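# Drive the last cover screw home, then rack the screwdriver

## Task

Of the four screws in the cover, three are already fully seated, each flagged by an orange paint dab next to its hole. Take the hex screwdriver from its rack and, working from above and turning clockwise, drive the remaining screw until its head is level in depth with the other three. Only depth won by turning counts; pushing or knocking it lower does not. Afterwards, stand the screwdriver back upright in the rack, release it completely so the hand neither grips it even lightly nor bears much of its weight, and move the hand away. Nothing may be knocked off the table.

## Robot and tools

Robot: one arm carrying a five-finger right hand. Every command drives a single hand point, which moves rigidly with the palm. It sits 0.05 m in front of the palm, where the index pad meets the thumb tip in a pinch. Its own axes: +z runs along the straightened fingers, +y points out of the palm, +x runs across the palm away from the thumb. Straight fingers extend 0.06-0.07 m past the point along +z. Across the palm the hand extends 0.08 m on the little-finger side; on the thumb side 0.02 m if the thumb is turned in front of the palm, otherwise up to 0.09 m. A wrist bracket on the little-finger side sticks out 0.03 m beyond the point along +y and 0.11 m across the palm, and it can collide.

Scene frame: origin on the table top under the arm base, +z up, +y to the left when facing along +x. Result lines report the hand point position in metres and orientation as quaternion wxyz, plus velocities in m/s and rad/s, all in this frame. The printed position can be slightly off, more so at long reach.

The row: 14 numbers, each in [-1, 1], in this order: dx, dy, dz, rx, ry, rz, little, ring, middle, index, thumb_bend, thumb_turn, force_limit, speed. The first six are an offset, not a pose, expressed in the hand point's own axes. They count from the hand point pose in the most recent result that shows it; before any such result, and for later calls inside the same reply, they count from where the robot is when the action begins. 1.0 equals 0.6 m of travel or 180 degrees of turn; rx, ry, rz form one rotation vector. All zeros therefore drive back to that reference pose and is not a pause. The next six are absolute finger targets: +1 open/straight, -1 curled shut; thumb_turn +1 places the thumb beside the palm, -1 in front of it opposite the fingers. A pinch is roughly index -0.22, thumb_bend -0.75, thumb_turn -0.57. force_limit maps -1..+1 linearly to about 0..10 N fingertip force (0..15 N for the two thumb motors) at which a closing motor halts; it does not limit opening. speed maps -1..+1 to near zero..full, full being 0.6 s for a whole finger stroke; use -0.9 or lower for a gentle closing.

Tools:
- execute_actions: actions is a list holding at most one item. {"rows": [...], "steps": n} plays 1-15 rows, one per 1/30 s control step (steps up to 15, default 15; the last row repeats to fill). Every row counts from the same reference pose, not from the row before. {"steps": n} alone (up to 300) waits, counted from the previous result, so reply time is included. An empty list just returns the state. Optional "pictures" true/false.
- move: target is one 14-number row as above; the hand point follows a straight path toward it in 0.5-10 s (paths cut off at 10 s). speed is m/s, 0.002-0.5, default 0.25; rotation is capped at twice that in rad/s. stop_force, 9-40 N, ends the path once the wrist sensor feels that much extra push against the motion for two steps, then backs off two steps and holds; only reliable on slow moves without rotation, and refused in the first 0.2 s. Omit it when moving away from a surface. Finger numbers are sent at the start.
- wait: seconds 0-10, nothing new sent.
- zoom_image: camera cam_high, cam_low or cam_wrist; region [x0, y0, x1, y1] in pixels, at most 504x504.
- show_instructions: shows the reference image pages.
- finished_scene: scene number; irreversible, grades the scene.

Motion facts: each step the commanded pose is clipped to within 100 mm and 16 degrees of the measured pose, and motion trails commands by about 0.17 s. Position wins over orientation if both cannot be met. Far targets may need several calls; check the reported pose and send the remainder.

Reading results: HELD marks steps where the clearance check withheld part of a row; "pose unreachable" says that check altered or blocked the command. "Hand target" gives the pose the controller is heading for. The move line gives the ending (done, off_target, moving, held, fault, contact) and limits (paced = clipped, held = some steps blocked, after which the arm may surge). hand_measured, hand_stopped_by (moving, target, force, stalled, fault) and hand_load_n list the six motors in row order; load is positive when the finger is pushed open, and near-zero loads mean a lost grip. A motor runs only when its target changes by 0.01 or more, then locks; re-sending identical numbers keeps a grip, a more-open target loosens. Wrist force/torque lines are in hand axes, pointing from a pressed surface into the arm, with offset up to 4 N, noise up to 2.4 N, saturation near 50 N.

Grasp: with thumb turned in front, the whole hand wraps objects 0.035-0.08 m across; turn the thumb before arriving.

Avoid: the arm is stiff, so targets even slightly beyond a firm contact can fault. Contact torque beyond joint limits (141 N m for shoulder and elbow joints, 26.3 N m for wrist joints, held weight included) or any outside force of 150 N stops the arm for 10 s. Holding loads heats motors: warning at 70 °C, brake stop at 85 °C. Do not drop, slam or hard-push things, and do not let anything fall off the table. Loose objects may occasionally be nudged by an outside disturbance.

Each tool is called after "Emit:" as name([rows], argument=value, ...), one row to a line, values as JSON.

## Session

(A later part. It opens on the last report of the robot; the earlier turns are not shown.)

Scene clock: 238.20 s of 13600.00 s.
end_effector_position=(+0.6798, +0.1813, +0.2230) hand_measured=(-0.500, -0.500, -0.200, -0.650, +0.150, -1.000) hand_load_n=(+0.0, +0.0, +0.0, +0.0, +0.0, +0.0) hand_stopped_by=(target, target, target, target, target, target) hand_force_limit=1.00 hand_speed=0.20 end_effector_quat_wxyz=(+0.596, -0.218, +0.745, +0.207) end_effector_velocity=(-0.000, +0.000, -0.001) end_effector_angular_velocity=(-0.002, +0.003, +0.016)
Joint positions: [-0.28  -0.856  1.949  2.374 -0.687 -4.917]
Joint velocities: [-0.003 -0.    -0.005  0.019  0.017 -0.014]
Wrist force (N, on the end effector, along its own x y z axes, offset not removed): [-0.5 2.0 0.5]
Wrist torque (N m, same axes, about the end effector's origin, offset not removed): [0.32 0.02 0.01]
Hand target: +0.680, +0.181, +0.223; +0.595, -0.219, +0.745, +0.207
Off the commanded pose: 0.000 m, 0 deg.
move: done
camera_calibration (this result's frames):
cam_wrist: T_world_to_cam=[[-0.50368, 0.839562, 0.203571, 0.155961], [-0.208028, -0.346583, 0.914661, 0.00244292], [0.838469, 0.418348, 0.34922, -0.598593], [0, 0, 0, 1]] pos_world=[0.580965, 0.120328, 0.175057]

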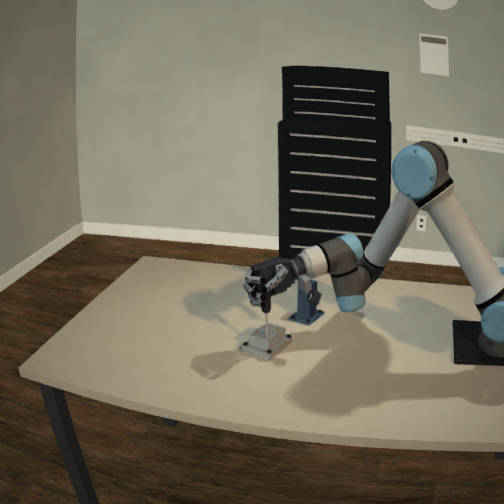

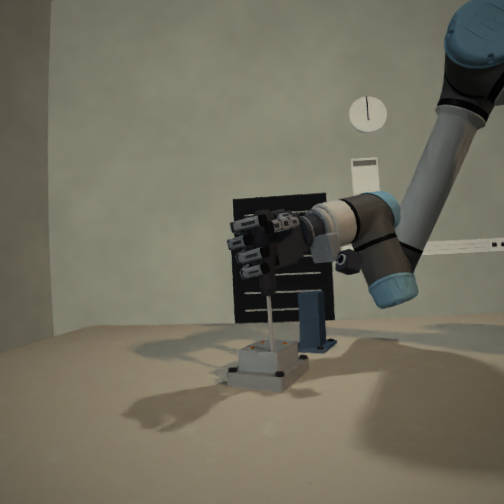

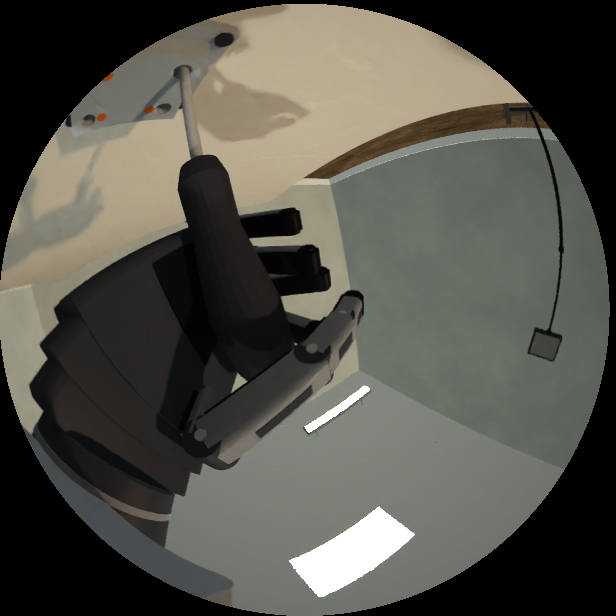

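Still descending; two more strokes.

Emit:
move(target=[0,0,0,0,0,0,-1,-1,-0.9,-1,-0.6,-1,1,0.2])

Emit:
move(target=[-0.0072,-0.046,0.016,0.162,-0.0127,0.0377,-1,-1,-0.9,-1,-0.6,-1,1,0.2], speed=0.3)

Emit:
move(target=[-0.0072,-0.0455,0.016,0.162,-0.0127,0.0377,-1,-1,-0.9,-1,-0.6,-1,1,0.2], speed=0.3)

Emit:
move(target=[0,0,0,0,0,0,-0.5,-0.5,-0.2,-0.65,0.15,-1,1,0.2])

Emit:
move(target=[0.0111,0.0305,-0.037,-0.162,0.0127,-0.0377,-0.5,-0.5,-0.2,-0.65,0.15,-1,1,0.2], speed=0.3)

Emit:
move(target=[0.0108,0.0312,-0.035,-0.162,0.0127,-0.0377,-0.5,-0.5,-0.2,-0.65,0.15,-1,1,0.2], speed=0.3)

Emit:
move(target=[0,0,0,0,0,0,-1,-1,-0.9,-1,-0.6,-1,1,0.2])

Emit:
move(target=[-0.0072,-0.046,0.016,0.162,-0.0127,0.0377,-1,-1,-0.9,-1,-0.6,-1,1,0.2], speed=0.3)

Emit:
move(target=[-0.0072,-0.0455,0.016,0.162,-0.0127,0.0377,-1,-1,-0.9,-1,-0.6,-1,1,0.2], speed=0.3)

Emit:
move(target=[0,0,0,0,0,0,-0.5,-0.5,-0.2,-0.65,0.15,-1,1,0.2])

Emit:
move(target=[0.0111,0.0305,-0.037,-0.162,0.0127,-0.0377,-0.5,-0.5,-0.2,-0.65,0.15,-1,1,0.2], speed=0.3)

Emit:
move(target=[0.0108,0.0312,-0.035,-0.162,0.0127,-0.0377,-0.5,-0.5,-0.2,-0.65,0.15,-1,1,0.2], speed=0.3)

Emit:
zoom_image(camera="cam_low", region=[240,270,300,370])

Scene clock: 241.33 s of 13600.00 s.
end_effector_position=(+0.6799, +0.1812, +0.2231) hand_measured=(-0.994, -0.904, -0.514, -0.904, -0.058, -1.000) hand_load_n=(+10.0, +11.0, +11.5, +5.5, +15.0, +1.0) hand_stopped_by=(force, force, force, force, force, target) hand_force_limit=1.00 hand_speed=0.20 end_effector_quat_wxyz=(+0.596, -0.218, +0.745, +0.207) end_effector_velocity=(-0.000, -0.000, -0.000) end_effector_angular_velocity=(+0.000, +0.001, -0.002)
Joint positions: [-0.28  -0.856  1.949  2.375 -0.687 -4.917]
Joint velocities: [-0.     0.     0.001 -0.002 -0.002  0.001]
Wrist force (N, on the end effector, along its own x y z axes, offset not removed): [-0.2 1.3 4.4]
Wrist torque (N m, same axes, about the end effector's origin, offset not removed): [0.11 -0.63 -0.08]
Hand target: +0.680, +0.181, +0.223; +0.596, -0.218, +0.745, +0.207
Off the commanded pose: 0.000 m, 0 deg.
move: done
camera_calibration (this result's frames):
cam_wrist: T_world_to_cam=[[-0.503669, 0.839611, 0.203401, 0.156097], [-0.208219, -0.346488, 0.914654, 0.00245339], [0.838429, 0.418331, 0.349338, -0.59862], [0, 0, 0, 1]] pos_world=[0.581032, 0.120211, 0.175126]

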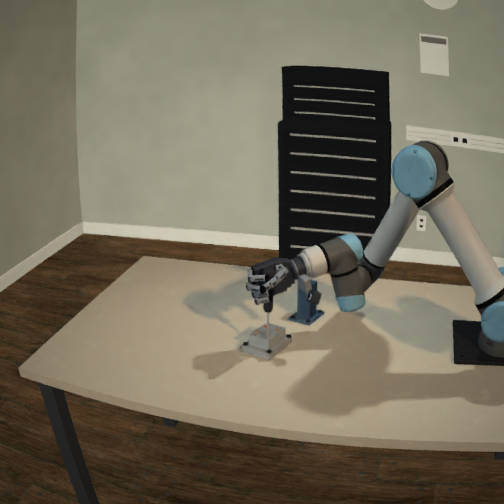

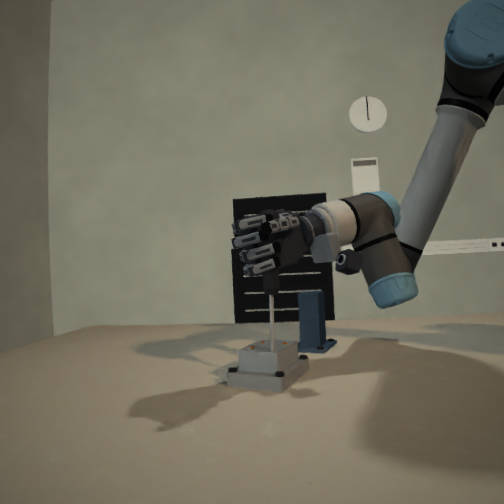

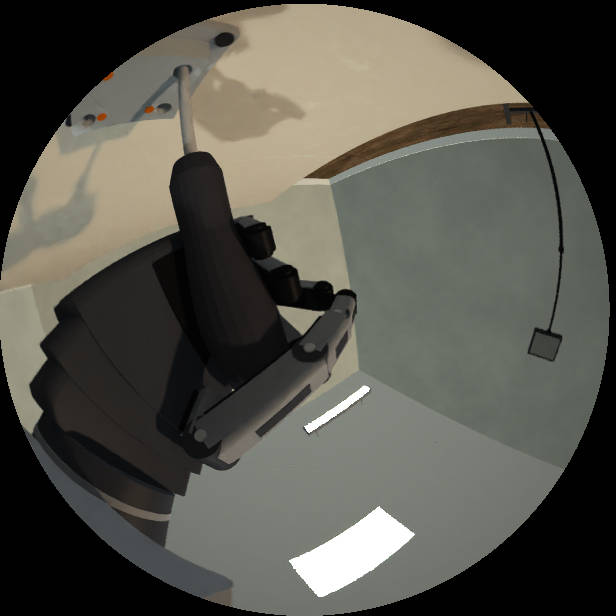

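Scene clock: 242.83 s of 13600.00 s.
end_effector_position=(+0.7039, +0.1643, +0.2242) hand_measured=(-0.994, -0.904, -0.514, -0.904, -0.058, -1.000) hand_load_n=(+6.5, +10.0, +11.5, +7.5, +15.5, +0.5) hand_stopped_by=(force, force, force, force, force, target) hand_force_limit=1.00 hand_speed=0.20 end_effector_quat_wxyz=(+0.633, -0.014, +0.772, +0.052) end_effector_velocity=(+0.002, -0.000, -0.000) end_effector_angular_velocity=(+0.000, +0.000, -0.015)
Joint positions: [-0.105 -0.878  2.042  2.175 -1.359 -4.688]
Joint velocities: [ 0.008  0.001 -0.003  0.001 -0.022  0.005]
Wrist force (N, on the end effector, along its own x y z axes, offset not removed): [-0.6 -3.1 3.7]
Wrist torque (N m, same axes, about the end effector's origin, offset not removed): [-0.02 -0.56 -0.84]
Hand target: +0.704, +0.164, +0.224; +0.633, -0.013, +0.772, +0.052
Off the commanded pose: 0.000 m, 0 deg.
move: done
camera_calibration (this result's frames):
cam_wrist: T_world_to_cam=[[-0.0203029, 0.975484, 0.219134, -0.183967], [-0.362274, -0.211462, 0.907767, 0.0884299], [0.931851, -0.0609561, 0.357685, -0.60091], [0, 0, 0, 1]] pos_world=[0.588259, 0.161527, 0.174976]

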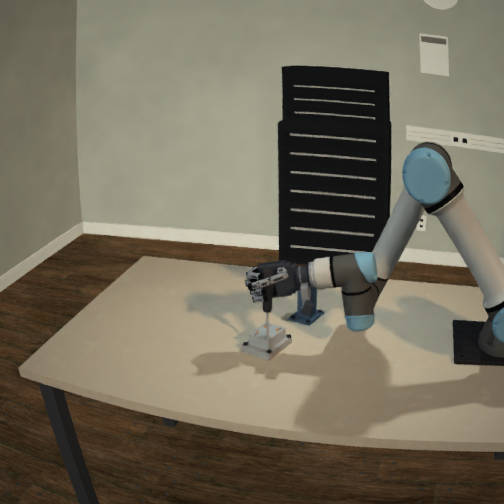

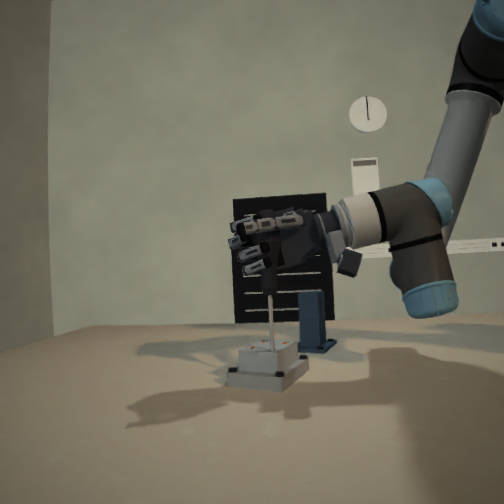

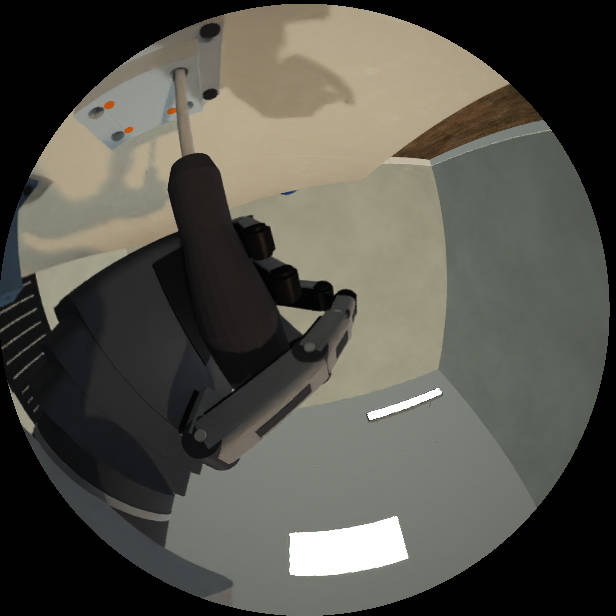

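Scene clock: 244.33 s of 13600.00 s.
end_effector_position=(+0.7162, +0.1381, +0.2249) hand_measured=(-0.994, -0.904, -0.514, -0.904, -0.058, -1.000) hand_load_n=(+4.5, +10.5, +11.0, +9.0, +16.0, -0.5) hand_stopped_by=(force, force, force, force, force, target) hand_force_limit=1.00 hand_speed=0.20 end_effector_quat_wxyz=(+0.627, +0.192, +0.747, -0.106) end_effector_velocity=(+0.001, -0.001, -0.001) end_effector_angular_velocity=(+0.001, +0.002, -0.016)
Joint positions: [ 0.126 -0.842  1.949  2.257 -2.093 -4.515]
Joint velocities: [ 0.006  0.002 -0.006  0.01  -0.021  0.007]
Wrist force (N, on the end effector, along its own x y z axes, offset not removed): [-3.2 -6.2 3.9]
Wrist torque (N m, same axes, about the end effector's origin, offset not removed): [0.17 -0.57 -1.85]
Hand target: +0.716, +0.138, +0.225; +0.627, +0.192, +0.747, -0.106
Off the commanded pose: 0.000 m, 0 deg.
move: done
camera_calibration (this result's frames):
cam_wrist: T_world_to_cam=[[0.466186, 0.852191, 0.237572, -0.493817], [-0.428516, -0.0174216, 0.903366, 0.108312], [0.77398, -0.52294, 0.357056, -0.437304], [0, 0, 0, 1]] pos_world=[0.615089, 0.19403, 0.175614]

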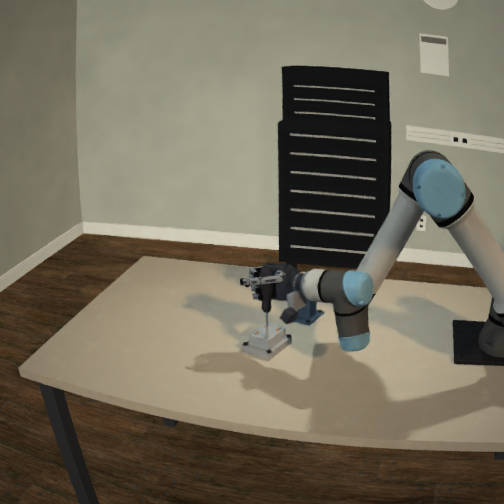

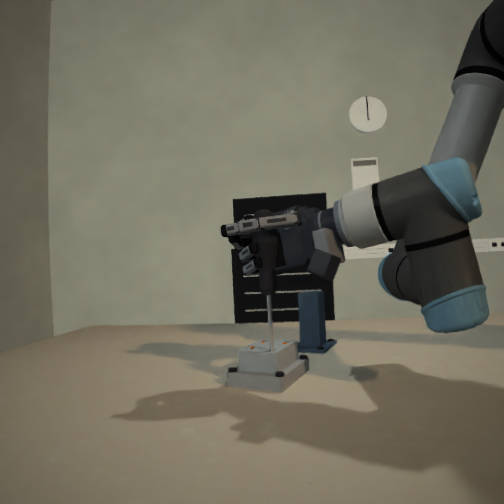

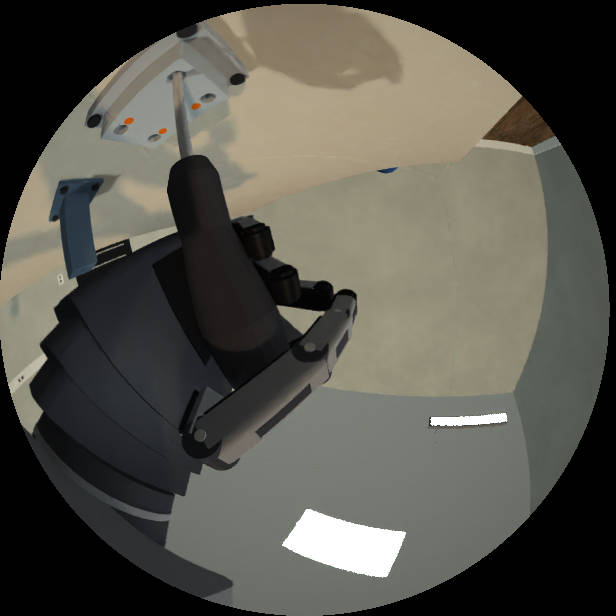

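Scene clock: 244.87 s of 13600.00 s.
end_effector_position=(+0.7163, +0.1382, +0.2250) hand_measured=(-0.500, -0.500, -0.200, -0.650, +0.150, -1.000) hand_load_n=(+0.0, +0.0, +0.0, +0.0, +0.0, +0.0) hand_stopped_by=(target, target, target, target, target, target) hand_force_limit=1.00 hand_speed=0.20 end_effector_quat_wxyz=(+0.627, +0.192, +0.747, -0.105) end_effector_velocity=(-0.000, +0.001, +0.000) end_effector_angular_velocity=(-0.001, -0.000, +0.002)
Joint positions: [ 0.126 -0.842  1.948  2.257 -2.093 -4.515]
Joint velocities: [ 0.001 -0.     0.    -0.001  0.001 -0.002]
Wrist force (N, on the end effector, along its own x y z axes, offset not removed): [0.3 2.9 1.6]
Wrist torque (N m, same axes, about the end effector's origin, offset not removed): [0.52 -0.18 0.09]
Hand target: +0.716, +0.138, +0.225; +0.627, +0.192, +0.747, -0.106
Off the commanded pose: 0.000 m, 0 deg.
move: done
camera_calibration (this result's frames):
cam_wrist: T_world_to_cam=[[0.465987, 0.852249, 0.237753, -0.493891], [-0.428663, -0.0176115, 0.903293, 0.10844], [0.774018, -0.522839, 0.357121, -0.437316], [0, 0, 0, 1]] pos_world=[0.615121, 0.194182, 0.175646]

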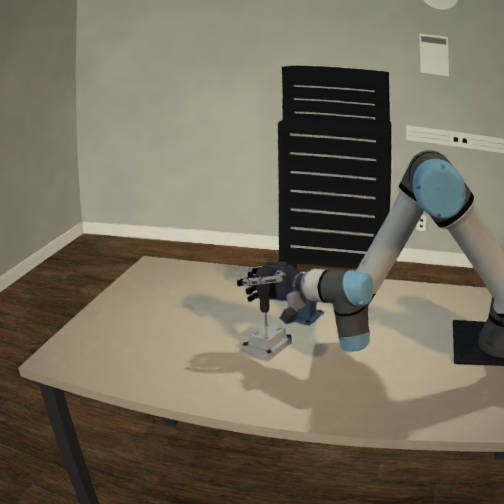

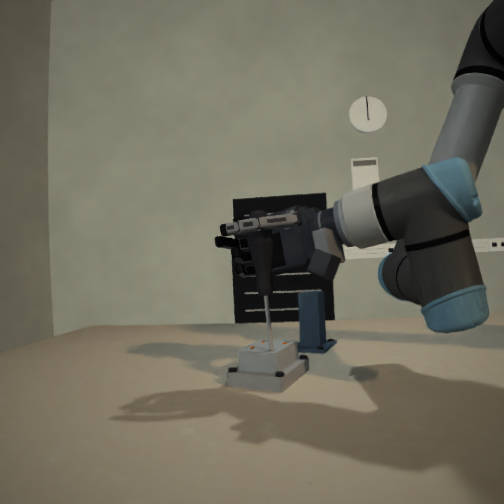

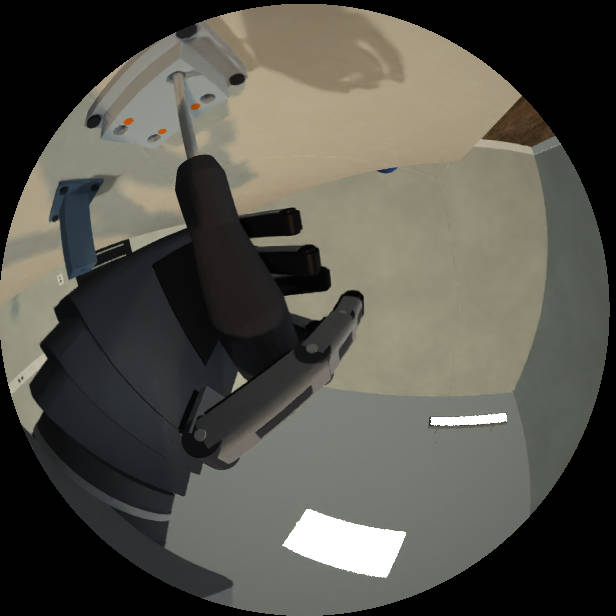

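Scene clock: 246.37 s of 13600.00 s.
end_effector_position=(+0.7032, +0.1645, +0.2241) hand_measured=(-0.500, -0.500, -0.200, -0.650, +0.150, -1.000) hand_load_n=(+0.0, +0.0, +0.0, +0.0, +0.0, +0.0) hand_stopped_by=(target, target, target, target, target, target) hand_force_limit=1.00 hand_speed=0.20 end_effector_quat_wxyz=(+0.633, -0.014, +0.772, +0.053) end_effector_velocity=(+0.001, +0.000, +0.001) end_effector_angular_velocity=(-0.001, -0.001, +0.014)
Joint positions: [-0.105 -0.878  2.044  2.173 -1.359 -4.688]
Joint velocities: [-0.007  0.    -0.003  0.003  0.021 -0.005]
Wrist force (N, on the end effector, along its own x y z axes, offset not removed): [-0.7 1.5 -0.1]
Wrist torque (N m, same axes, about the end effector's origin, offset not removed): [0.31 0.15 -0.03]
Hand target: +0.703, +0.165, +0.224; +0.633, -0.015, +0.772, +0.053
Off the commanded pose: 0.000 m, 0 deg.
move: done
camera_calibration (this result's frames):
cam_wrist: T_world_to_cam=[[-0.0206521, 0.975472, 0.219155, -0.183908], [-0.362628, -0.211583, 0.907598, 0.0885575], [0.931705, -0.0607278, 0.358103, -0.600268], [0, 0, 0, 1]] pos_world=[0.587588, 0.161681, 0.174887]

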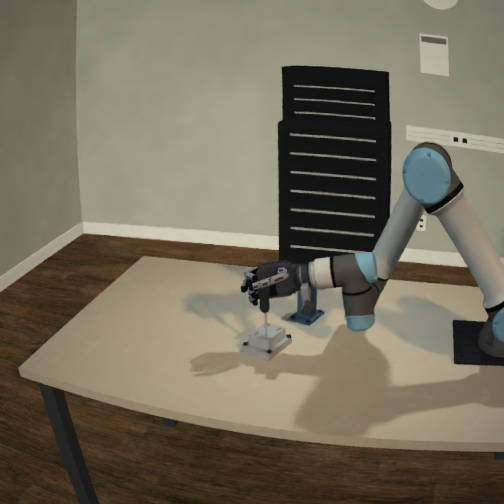

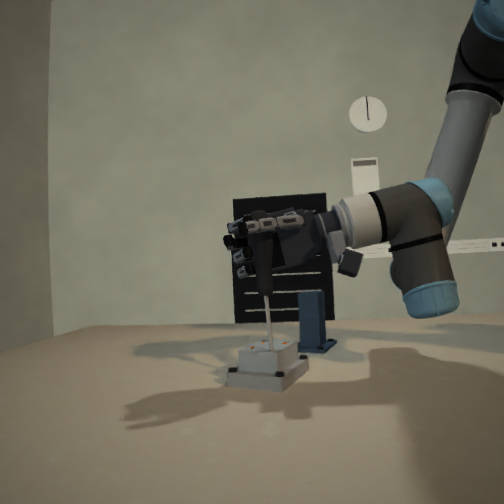

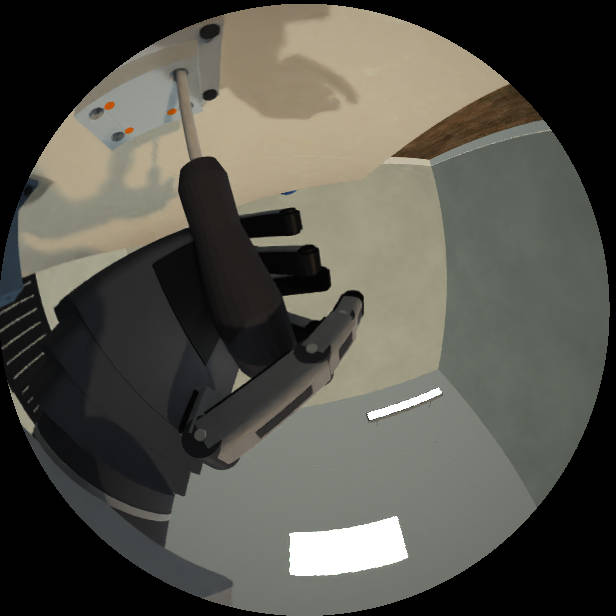

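Scene clock: 247.87 s of 13600.00 s.
end_effector_position=(+0.6799, +0.1813, +0.2229) hand_measured=(-0.500, -0.500, -0.200, -0.650, +0.150, -1.000) hand_load_n=(+0.0, +0.0, +0.0, +0.0, +0.0, +0.0) hand_stopped_by=(target, target, target, target, target, target) hand_force_limit=1.00 hand_speed=0.20 end_effector_quat_wxyz=(+0.596, -0.218, +0.744, +0.207) end_effector_velocity=(-0.001, +0.002, -0.000) end_effector_angular_velocity=(-0.003, +0.002, +0.018)
Joint positions: [-0.28  -0.855  1.948  2.373 -0.687 -4.916]
Joint velocities: [-0.    -0.    -0.005  0.018  0.016 -0.014]
Wrist force (N, on the end effector, along its own x y z axes, offset not removed): [1.5 1.8 2.6]
Wrist torque (N m, same axes, about the end effector's origin, offset not removed): [0.23 -0.29 0.07]
Hand target: +0.680, +0.181, +0.223; +0.596, -0.219, +0.744, +0.208
Off the commanded pose: 0.000 m, 0 deg.
move: done
camera_calibration (this result's frames):
cam_wrist: T_world_to_cam=[[-0.504065, 0.839346, 0.203511, 0.156332], [-0.208709, -0.347032, 0.914335, 0.00321861], [0.838069, 0.41841, 0.350106, -0.598531], [0, 0, 0, 1]] pos_world=[0.581083, 0.120332, 0.174791]

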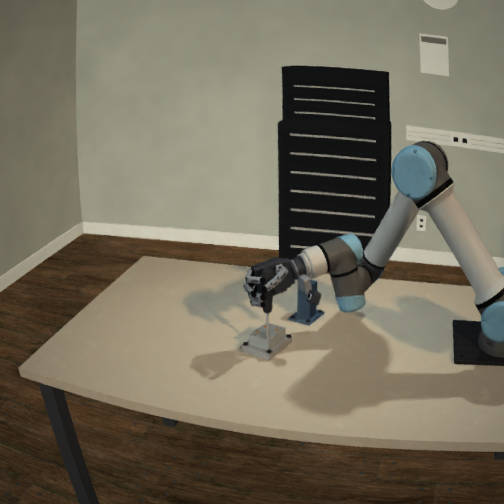

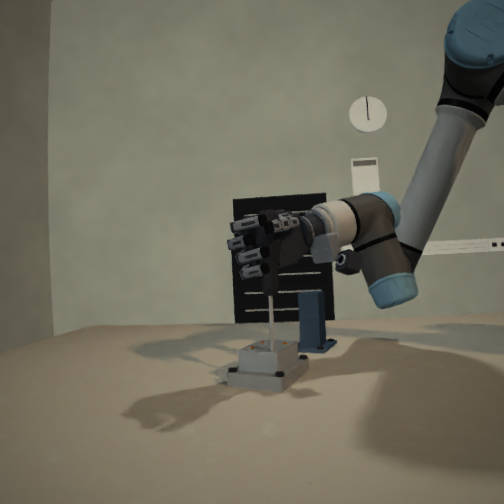

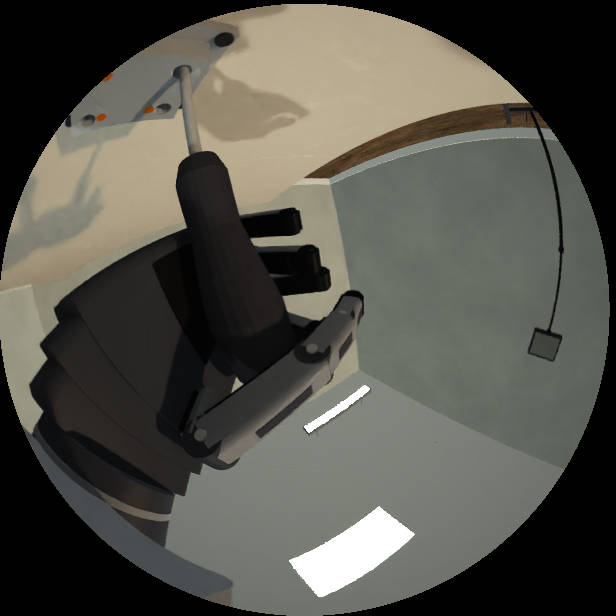

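Scene clock: 248.40 s of 13600.00 s.
end_effector_position=(+0.6799, +0.1813, +0.2229) hand_measured=(-0.994, -0.904, -0.514, -0.904, -0.060, -1.000) hand_load_n=(+10.0, +11.0, +11.5, +6.0, +15.0, +1.0) hand_stopped_by=(force, force, force, force, force, target) hand_force_limit=1.00 hand_speed=0.20 end_effector_quat_wxyz=(+0.596, -0.218, +0.744, +0.207) end_effector_velocity=(-0.000, +0.000, +0.000) end_effector_angular_velocity=(+0.000, -0.001, +0.000)
Joint positions: [-0.28  -0.855  1.948  2.373 -0.687 -4.917]
Joint velocities: [ 0.    -0.001 -0.    -0.    -0.     0.   ]
Wrist force (N, on the end effector, along its own x y z axes, offset not removed): [2.2 2.0 5.0]
Wrist torque (N m, same axes, about the end effector's origin, offset not removed): [0.27 -0.81 0.02]
Hand target: +0.680, +0.181, +0.223; +0.596, -0.218, +0.744, +0.207
Off the commanded pose: 0.000 m, 0 deg.
move: done
camera_calibration (this result's frames):
cam_wrist: T_world_to_cam=[[-0.504064, 0.839379, 0.203378, 0.156415], [-0.208863, -0.346964, 0.914326, 0.00326243], [0.838031, 0.418401, 0.350207, -0.598564], [0, 0, 0, 1]] pos_world=[0.581139, 0.12028, 0.174827]

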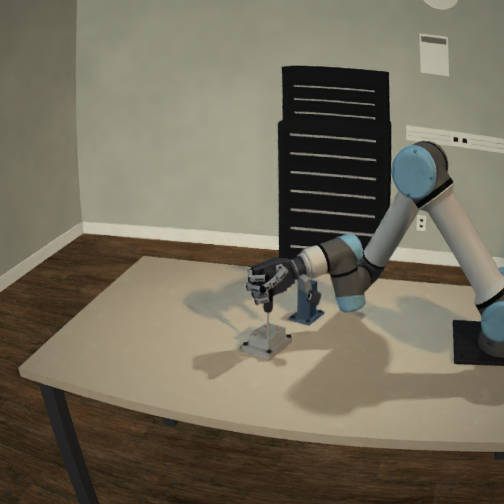

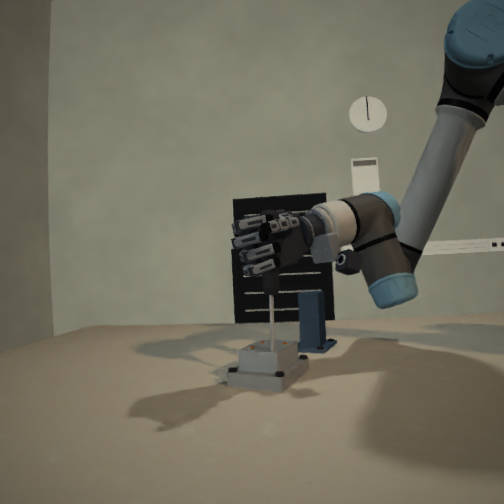

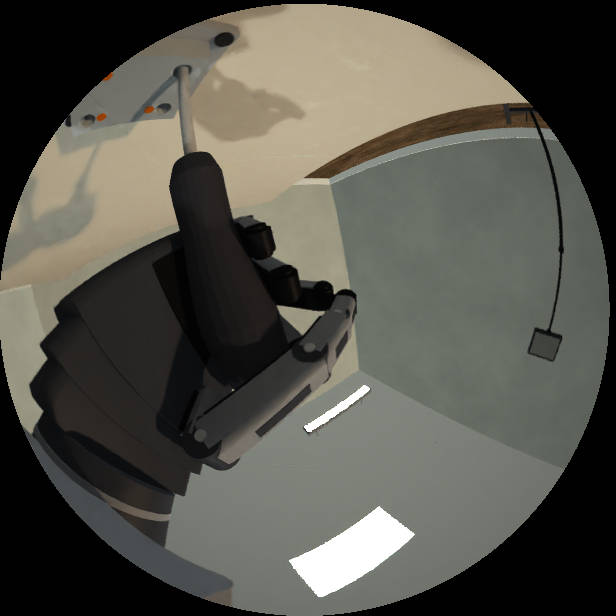

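Scene clock: 249.90 s of 13600.00 s.
end_effector_position=(+0.7039, +0.1644, +0.2240) hand_measured=(-0.994, -0.904, -0.514, -0.904, -0.058, -1.000) hand_load_n=(+6.5, +10.5, +11.5, +8.0, +15.5, +0.5) hand_stopped_by=(force, force, force, force, force, target) hand_force_limit=1.00 hand_speed=0.20 end_effector_quat_wxyz=(+0.633, -0.014, +0.772, +0.053) end_effector_velocity=(+0.001, +0.000, +0.000) end_effector_angular_velocity=(+0.000, -0.001, -0.014)
Joint positions: [-0.105 -0.877  2.042  2.174 -1.358 -4.688]
Joint velocities: [ 0.008  0.001 -0.002 -0.001 -0.021  0.005]
Wrist force (N, on the end effector, along its own x y z axes, offset not removed): [-0.6 -1.9 3.0]
Wrist torque (N m, same axes, about the end effector's origin, offset not removed): [0.26 -0.62 -0.78]
Hand target: +0.704, +0.164, +0.224; +0.633, -0.013, +0.772, +0.052
Off the commanded pose: 0.000 m, 0 deg.
move: done
camera_calibration (this result's frames):
cam_wrist: T_world_to_cam=[[-0.0207492, 0.975378, 0.21956, -0.183769], [-0.362964, -0.211973, 0.907373, 0.089283], [0.931572, -0.060865, 0.358425, -0.600879], [0, 0, 0, 1]] pos_world=[0.588356, 0.161597, 0.174706]

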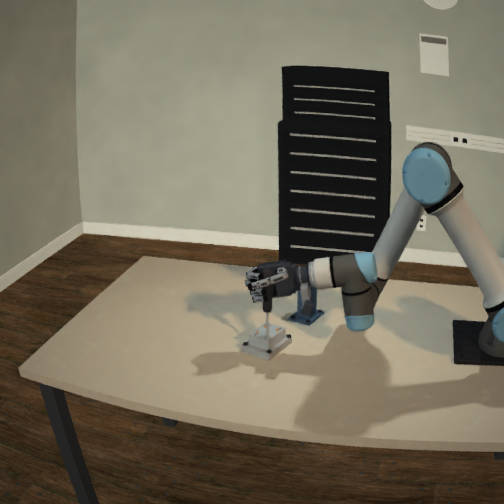

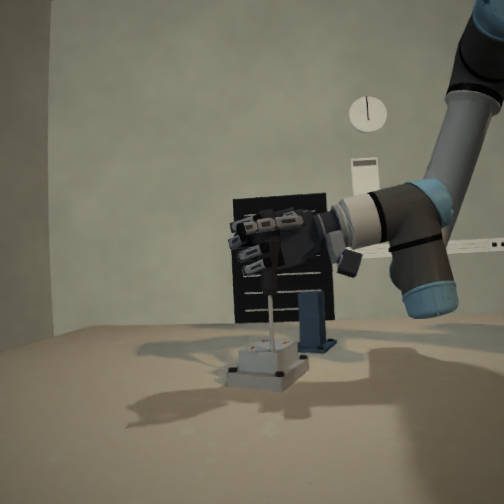

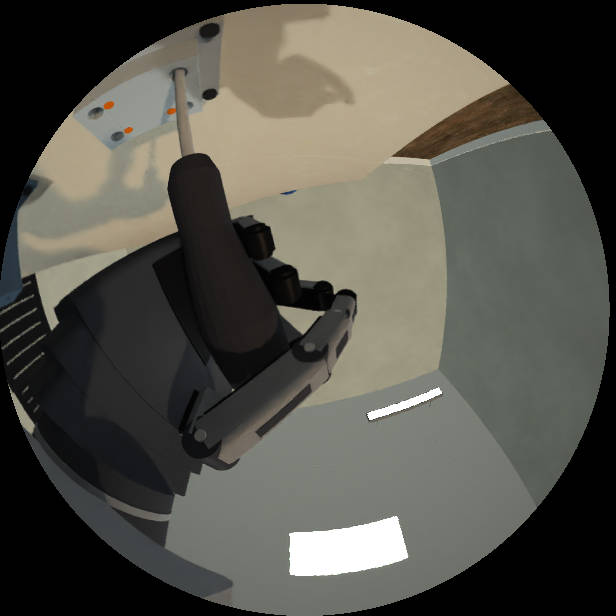

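Scene clock: 251.40 s of 13600.00 s.
end_effector_position=(+0.7163, +0.1382, +0.2248) hand_measured=(-0.994, -0.904, -0.514, -0.904, -0.058, -1.000) hand_load_n=(+4.5, +10.5, +11.0, +9.5, +16.0, -0.5) hand_stopped_by=(force, force, force, force, force, target) hand_force_limit=1.00 hand_speed=0.20 end_effector_quat_wxyz=(+0.628, +0.192, +0.747, -0.105) end_effector_velocity=(+0.001, -0.001, -0.001) end_effector_angular_velocity=(+0.001, +0.002, -0.017)
Joint positions: [ 0.126 -0.842  1.948  2.256 -2.092 -4.514]
Joint velocities: [ 0.006  0.002 -0.007  0.01  -0.023  0.007]
Wrist force (N, on the end effector, along its own x y z axes, offset not removed): [-2.8 -7.4 4.1]
Wrist torque (N m, same axes, about the end effector's origin, offset not removed): [0.07 -0.53 -1.87]
Hand target: +0.716, +0.138, +0.225; +0.627, +0.192, +0.747, -0.106
Off the commanded pose: 0.000 m, 0 deg.
move: done
camera_calibration (this result's frames):
cam_wrist: T_world_to_cam=[[0.465758, 0.85221, 0.238341, -0.493743], [-0.429252, -0.0179491, 0.903007, 0.109181], [0.77383, -0.522891, 0.357453, -0.437234], [0, 0, 0, 1]] pos_world=[0.615176, 0.194107, 0.175379]

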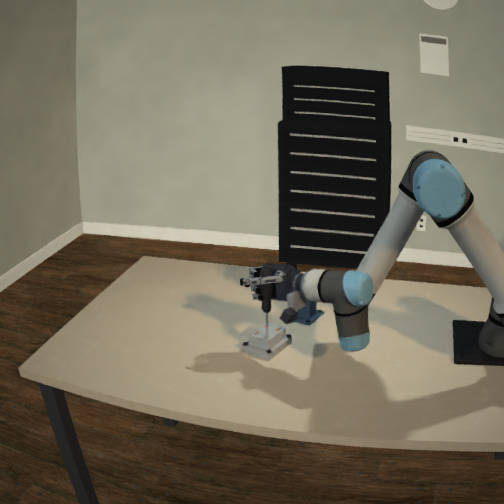

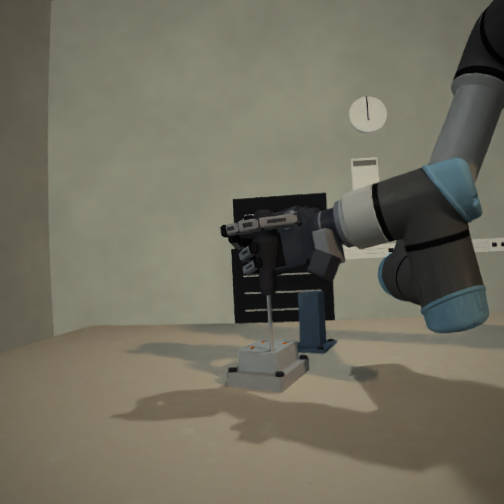

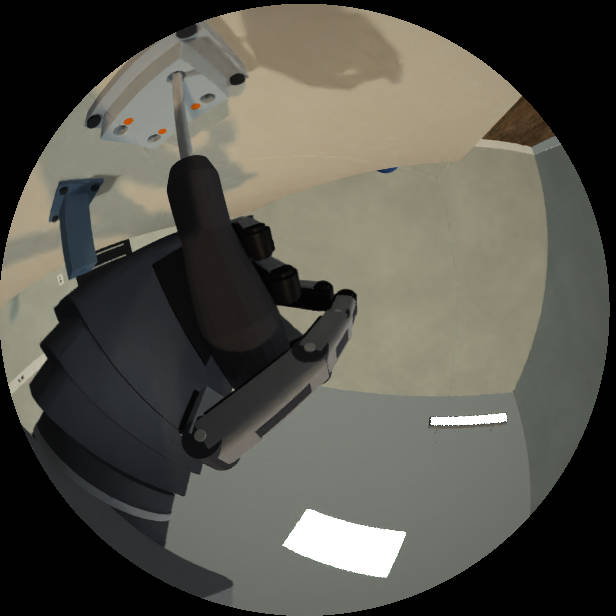

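Scene clock: 251.93 s of 13600.00 s.
end_effector_position=(+0.7163, +0.1383, +0.2248) hand_measured=(-0.500, -0.500, -0.200, -0.650, +0.150, -1.000) hand_load_n=(+0.0, +0.0, +0.0, +0.0, +0.0, +0.0) hand_stopped_by=(target, target, target, target, target, target) hand_force_limit=1.00 hand_speed=0.20 end_effector_quat_wxyz=(+0.628, +0.192, +0.747, -0.105) end_effector_velocity=(-0.000, -0.001, -0.000) end_effector_angular_velocity=(-0.001, +0.000, -0.001)
Joint positions: [ 0.126 -0.841  1.948  2.256 -2.092 -4.514]
Joint velocities: [-0.001 -0.     0.    -0.    -0.    -0.002]
Wrist force (N, on the end effector, along its own x y z axes, offset not removed): [-0.6 0.9 1.6]
Wrist torque (N m, same axes, about the end effector's origin, offset not removed): [0.14 0.01 -0.03]
Hand target: +0.716, +0.138, +0.225; +0.628, +0.192, +0.747, -0.105
Off the commanded pose: 0.000 m, 0 deg.
move: done
camera_calibration (this result's frames):
cam_wrist: T_world_to_cam=[[0.465558, 0.85227, 0.238519, -0.493816], [-0.429398, -0.0181367, 0.902933, 0.109308], [0.773869, -0.522788, 0.357519, -0.437247], [0, 0, 0, 1]] pos_world=[0.615209, 0.19426, 0.175412]

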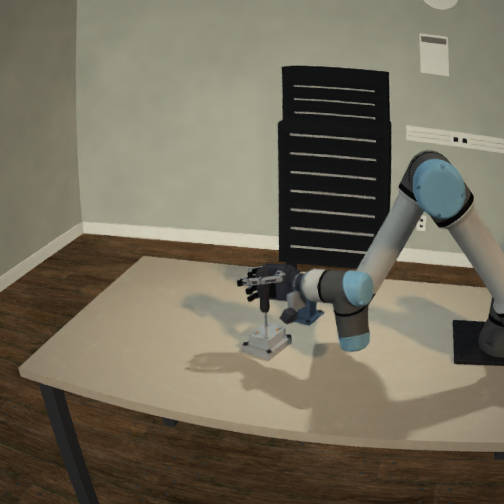

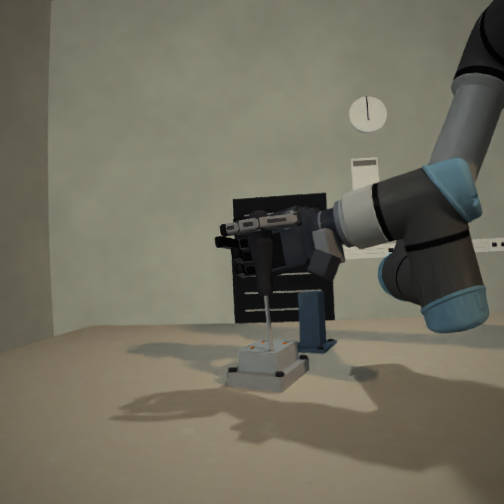

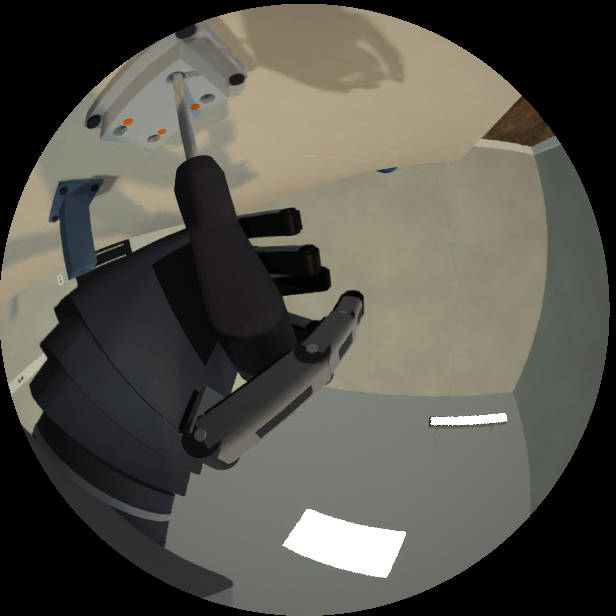

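Scene clock: 253.43 s of 13600.00 s.
end_effector_position=(+0.7032, +0.1646, +0.2240) hand_measured=(-0.500, -0.500, -0.200, -0.650, +0.150, -1.000) hand_load_n=(+0.0, +0.0, +0.0, +0.0, +0.0, +0.0) hand_stopped_by=(target, target, target, target, target, target) hand_force_limit=1.00 hand_speed=0.20 end_effector_quat_wxyz=(+0.633, -0.014, +0.772, +0.053) end_effector_velocity=(+0.000, +0.001, -0.000) end_effector_angular_velocity=(-0.000, +0.001, +0.016)
Joint positions: [-0.105 -0.877  2.043  2.172 -1.358 -4.688]
Joint velocities: [-0.007  0.001 -0.002  0.004  0.022 -0.005]
Wrist force (N, on the end effector, along its own x y z axes, offset not removed): [-0.8 1.3 0.0]
Wrist torque (N m, same axes, about the end effector's origin, offset not removed): [0.32 0.17 0.01]
Hand target: +0.703, +0.165, +0.224; +0.633, -0.015, +0.772, +0.053
Off the commanded pose: 0.000 m, 0 deg.
move: done
camera_calibration (this result's frames):
cam_wrist: T_world_to_cam=[[-0.0211, 0.975367, 0.219578, -0.183709], [-0.363313, -0.212092, 0.907205, 0.0894082], [0.931428, -0.0606335, 0.358839, -0.600238], [0, 0, 0, 1]] pos_world=[0.587685, 0.161752, 0.174616]

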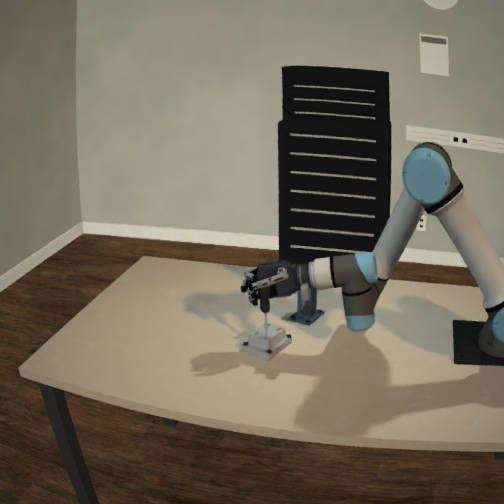

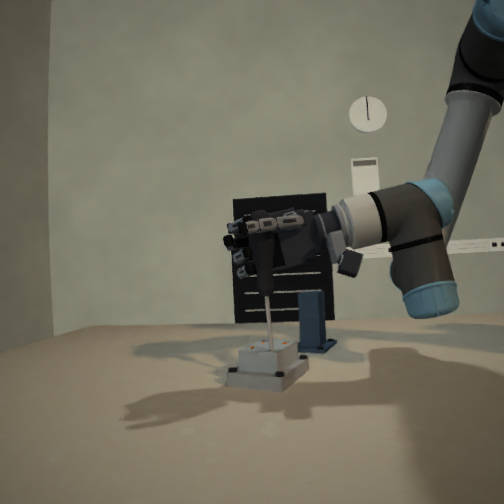

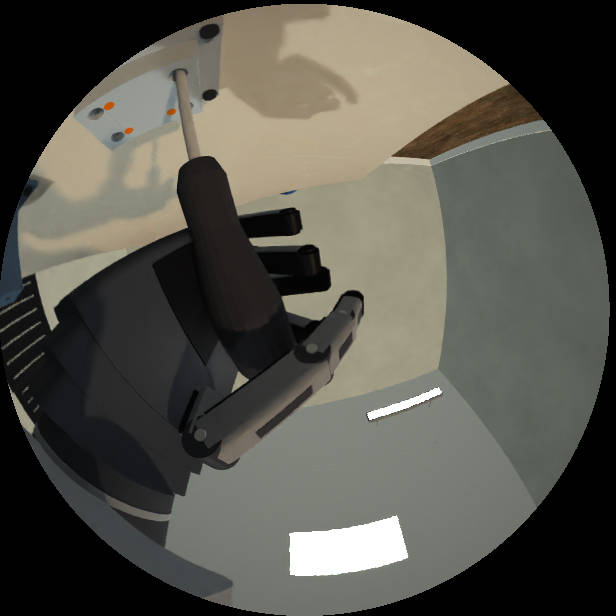

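Scene clock: 254.93 s of 13600.00 s.
end_effector_position=(+0.6799, +0.1814, +0.2227) hand_measured=(-0.500, -0.500, -0.200, -0.650, +0.150, -1.000) hand_load_n=(+0.0, +0.0, +0.0, +0.0, +0.0, +0.0) hand_stopped_by=(target, target, target, target, target, target) hand_force_limit=1.00 hand_speed=0.20 end_effector_quat_wxyz=(+0.596, -0.218, +0.744, +0.207) end_effector_velocity=(-0.000, +0.001, -0.001) end_effector_angular_velocity=(-0.003, +0.003, +0.015)
Joint positions: [-0.28  -0.853  1.947  2.371 -0.687 -4.916]
Joint velocities: [-0.002  0.    -0.005  0.018  0.015 -0.014]
Wrist force (N, on the end effector, along its own x y z axes, offset not removed): [0.1 2.9 0.6]
Wrist torque (N m, same axes, about the end effector's origin, offset not removed): [0.48 0.04 0.09]
Hand target: +0.680, +0.181, +0.223; +0.596, -0.219, +0.744, +0.208
Off the commanded pose: 0.000 m, 0 deg.
move: done
camera_calibration (this result's frames):
cam_wrist: T_world_to_cam=[[-0.504463, 0.839116, 0.203475, 0.156654], [-0.209364, -0.347501, 0.914007, 0.0040289], [0.837666, 0.418483, 0.350982, -0.598475], [0, 0, 0, 1]] pos_world=[0.581192, 0.120401, 0.174497]

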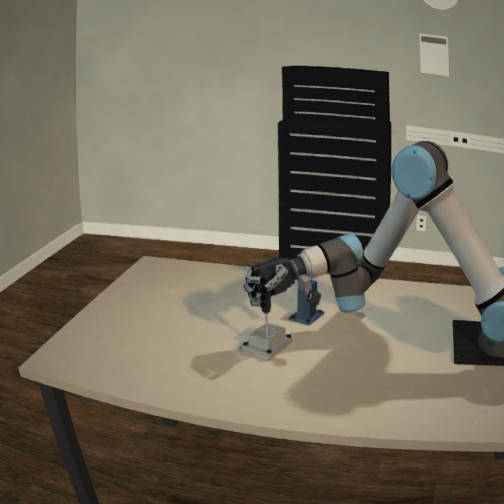

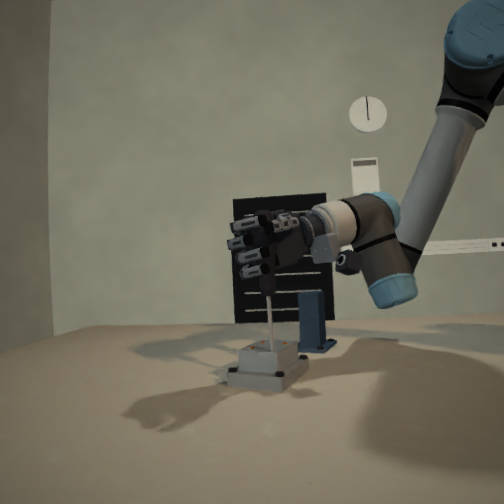

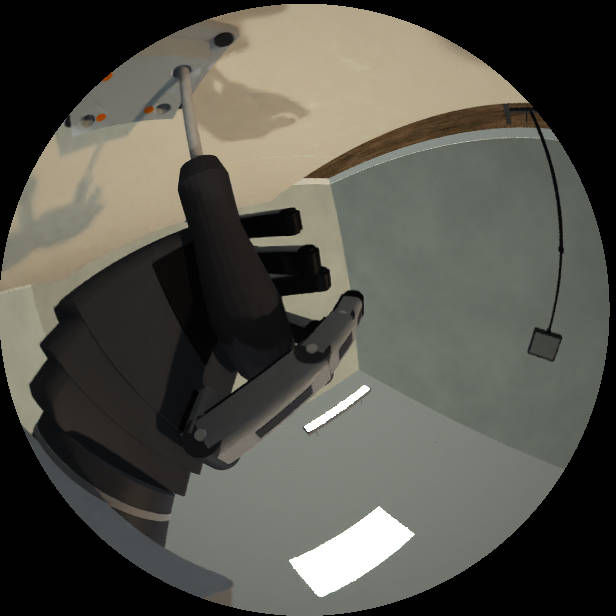

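Region (240, 270, 300, 370) of cam_low's 504x504 image, scaled by 5.040, with more detail than that image has; it fills the left 302 columns of this view, and the rest is white.

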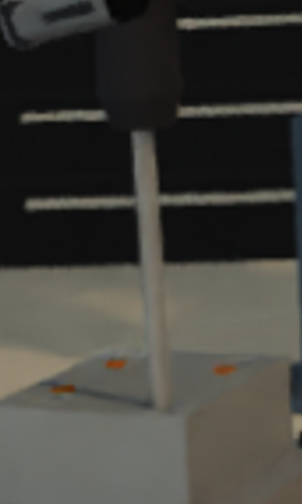

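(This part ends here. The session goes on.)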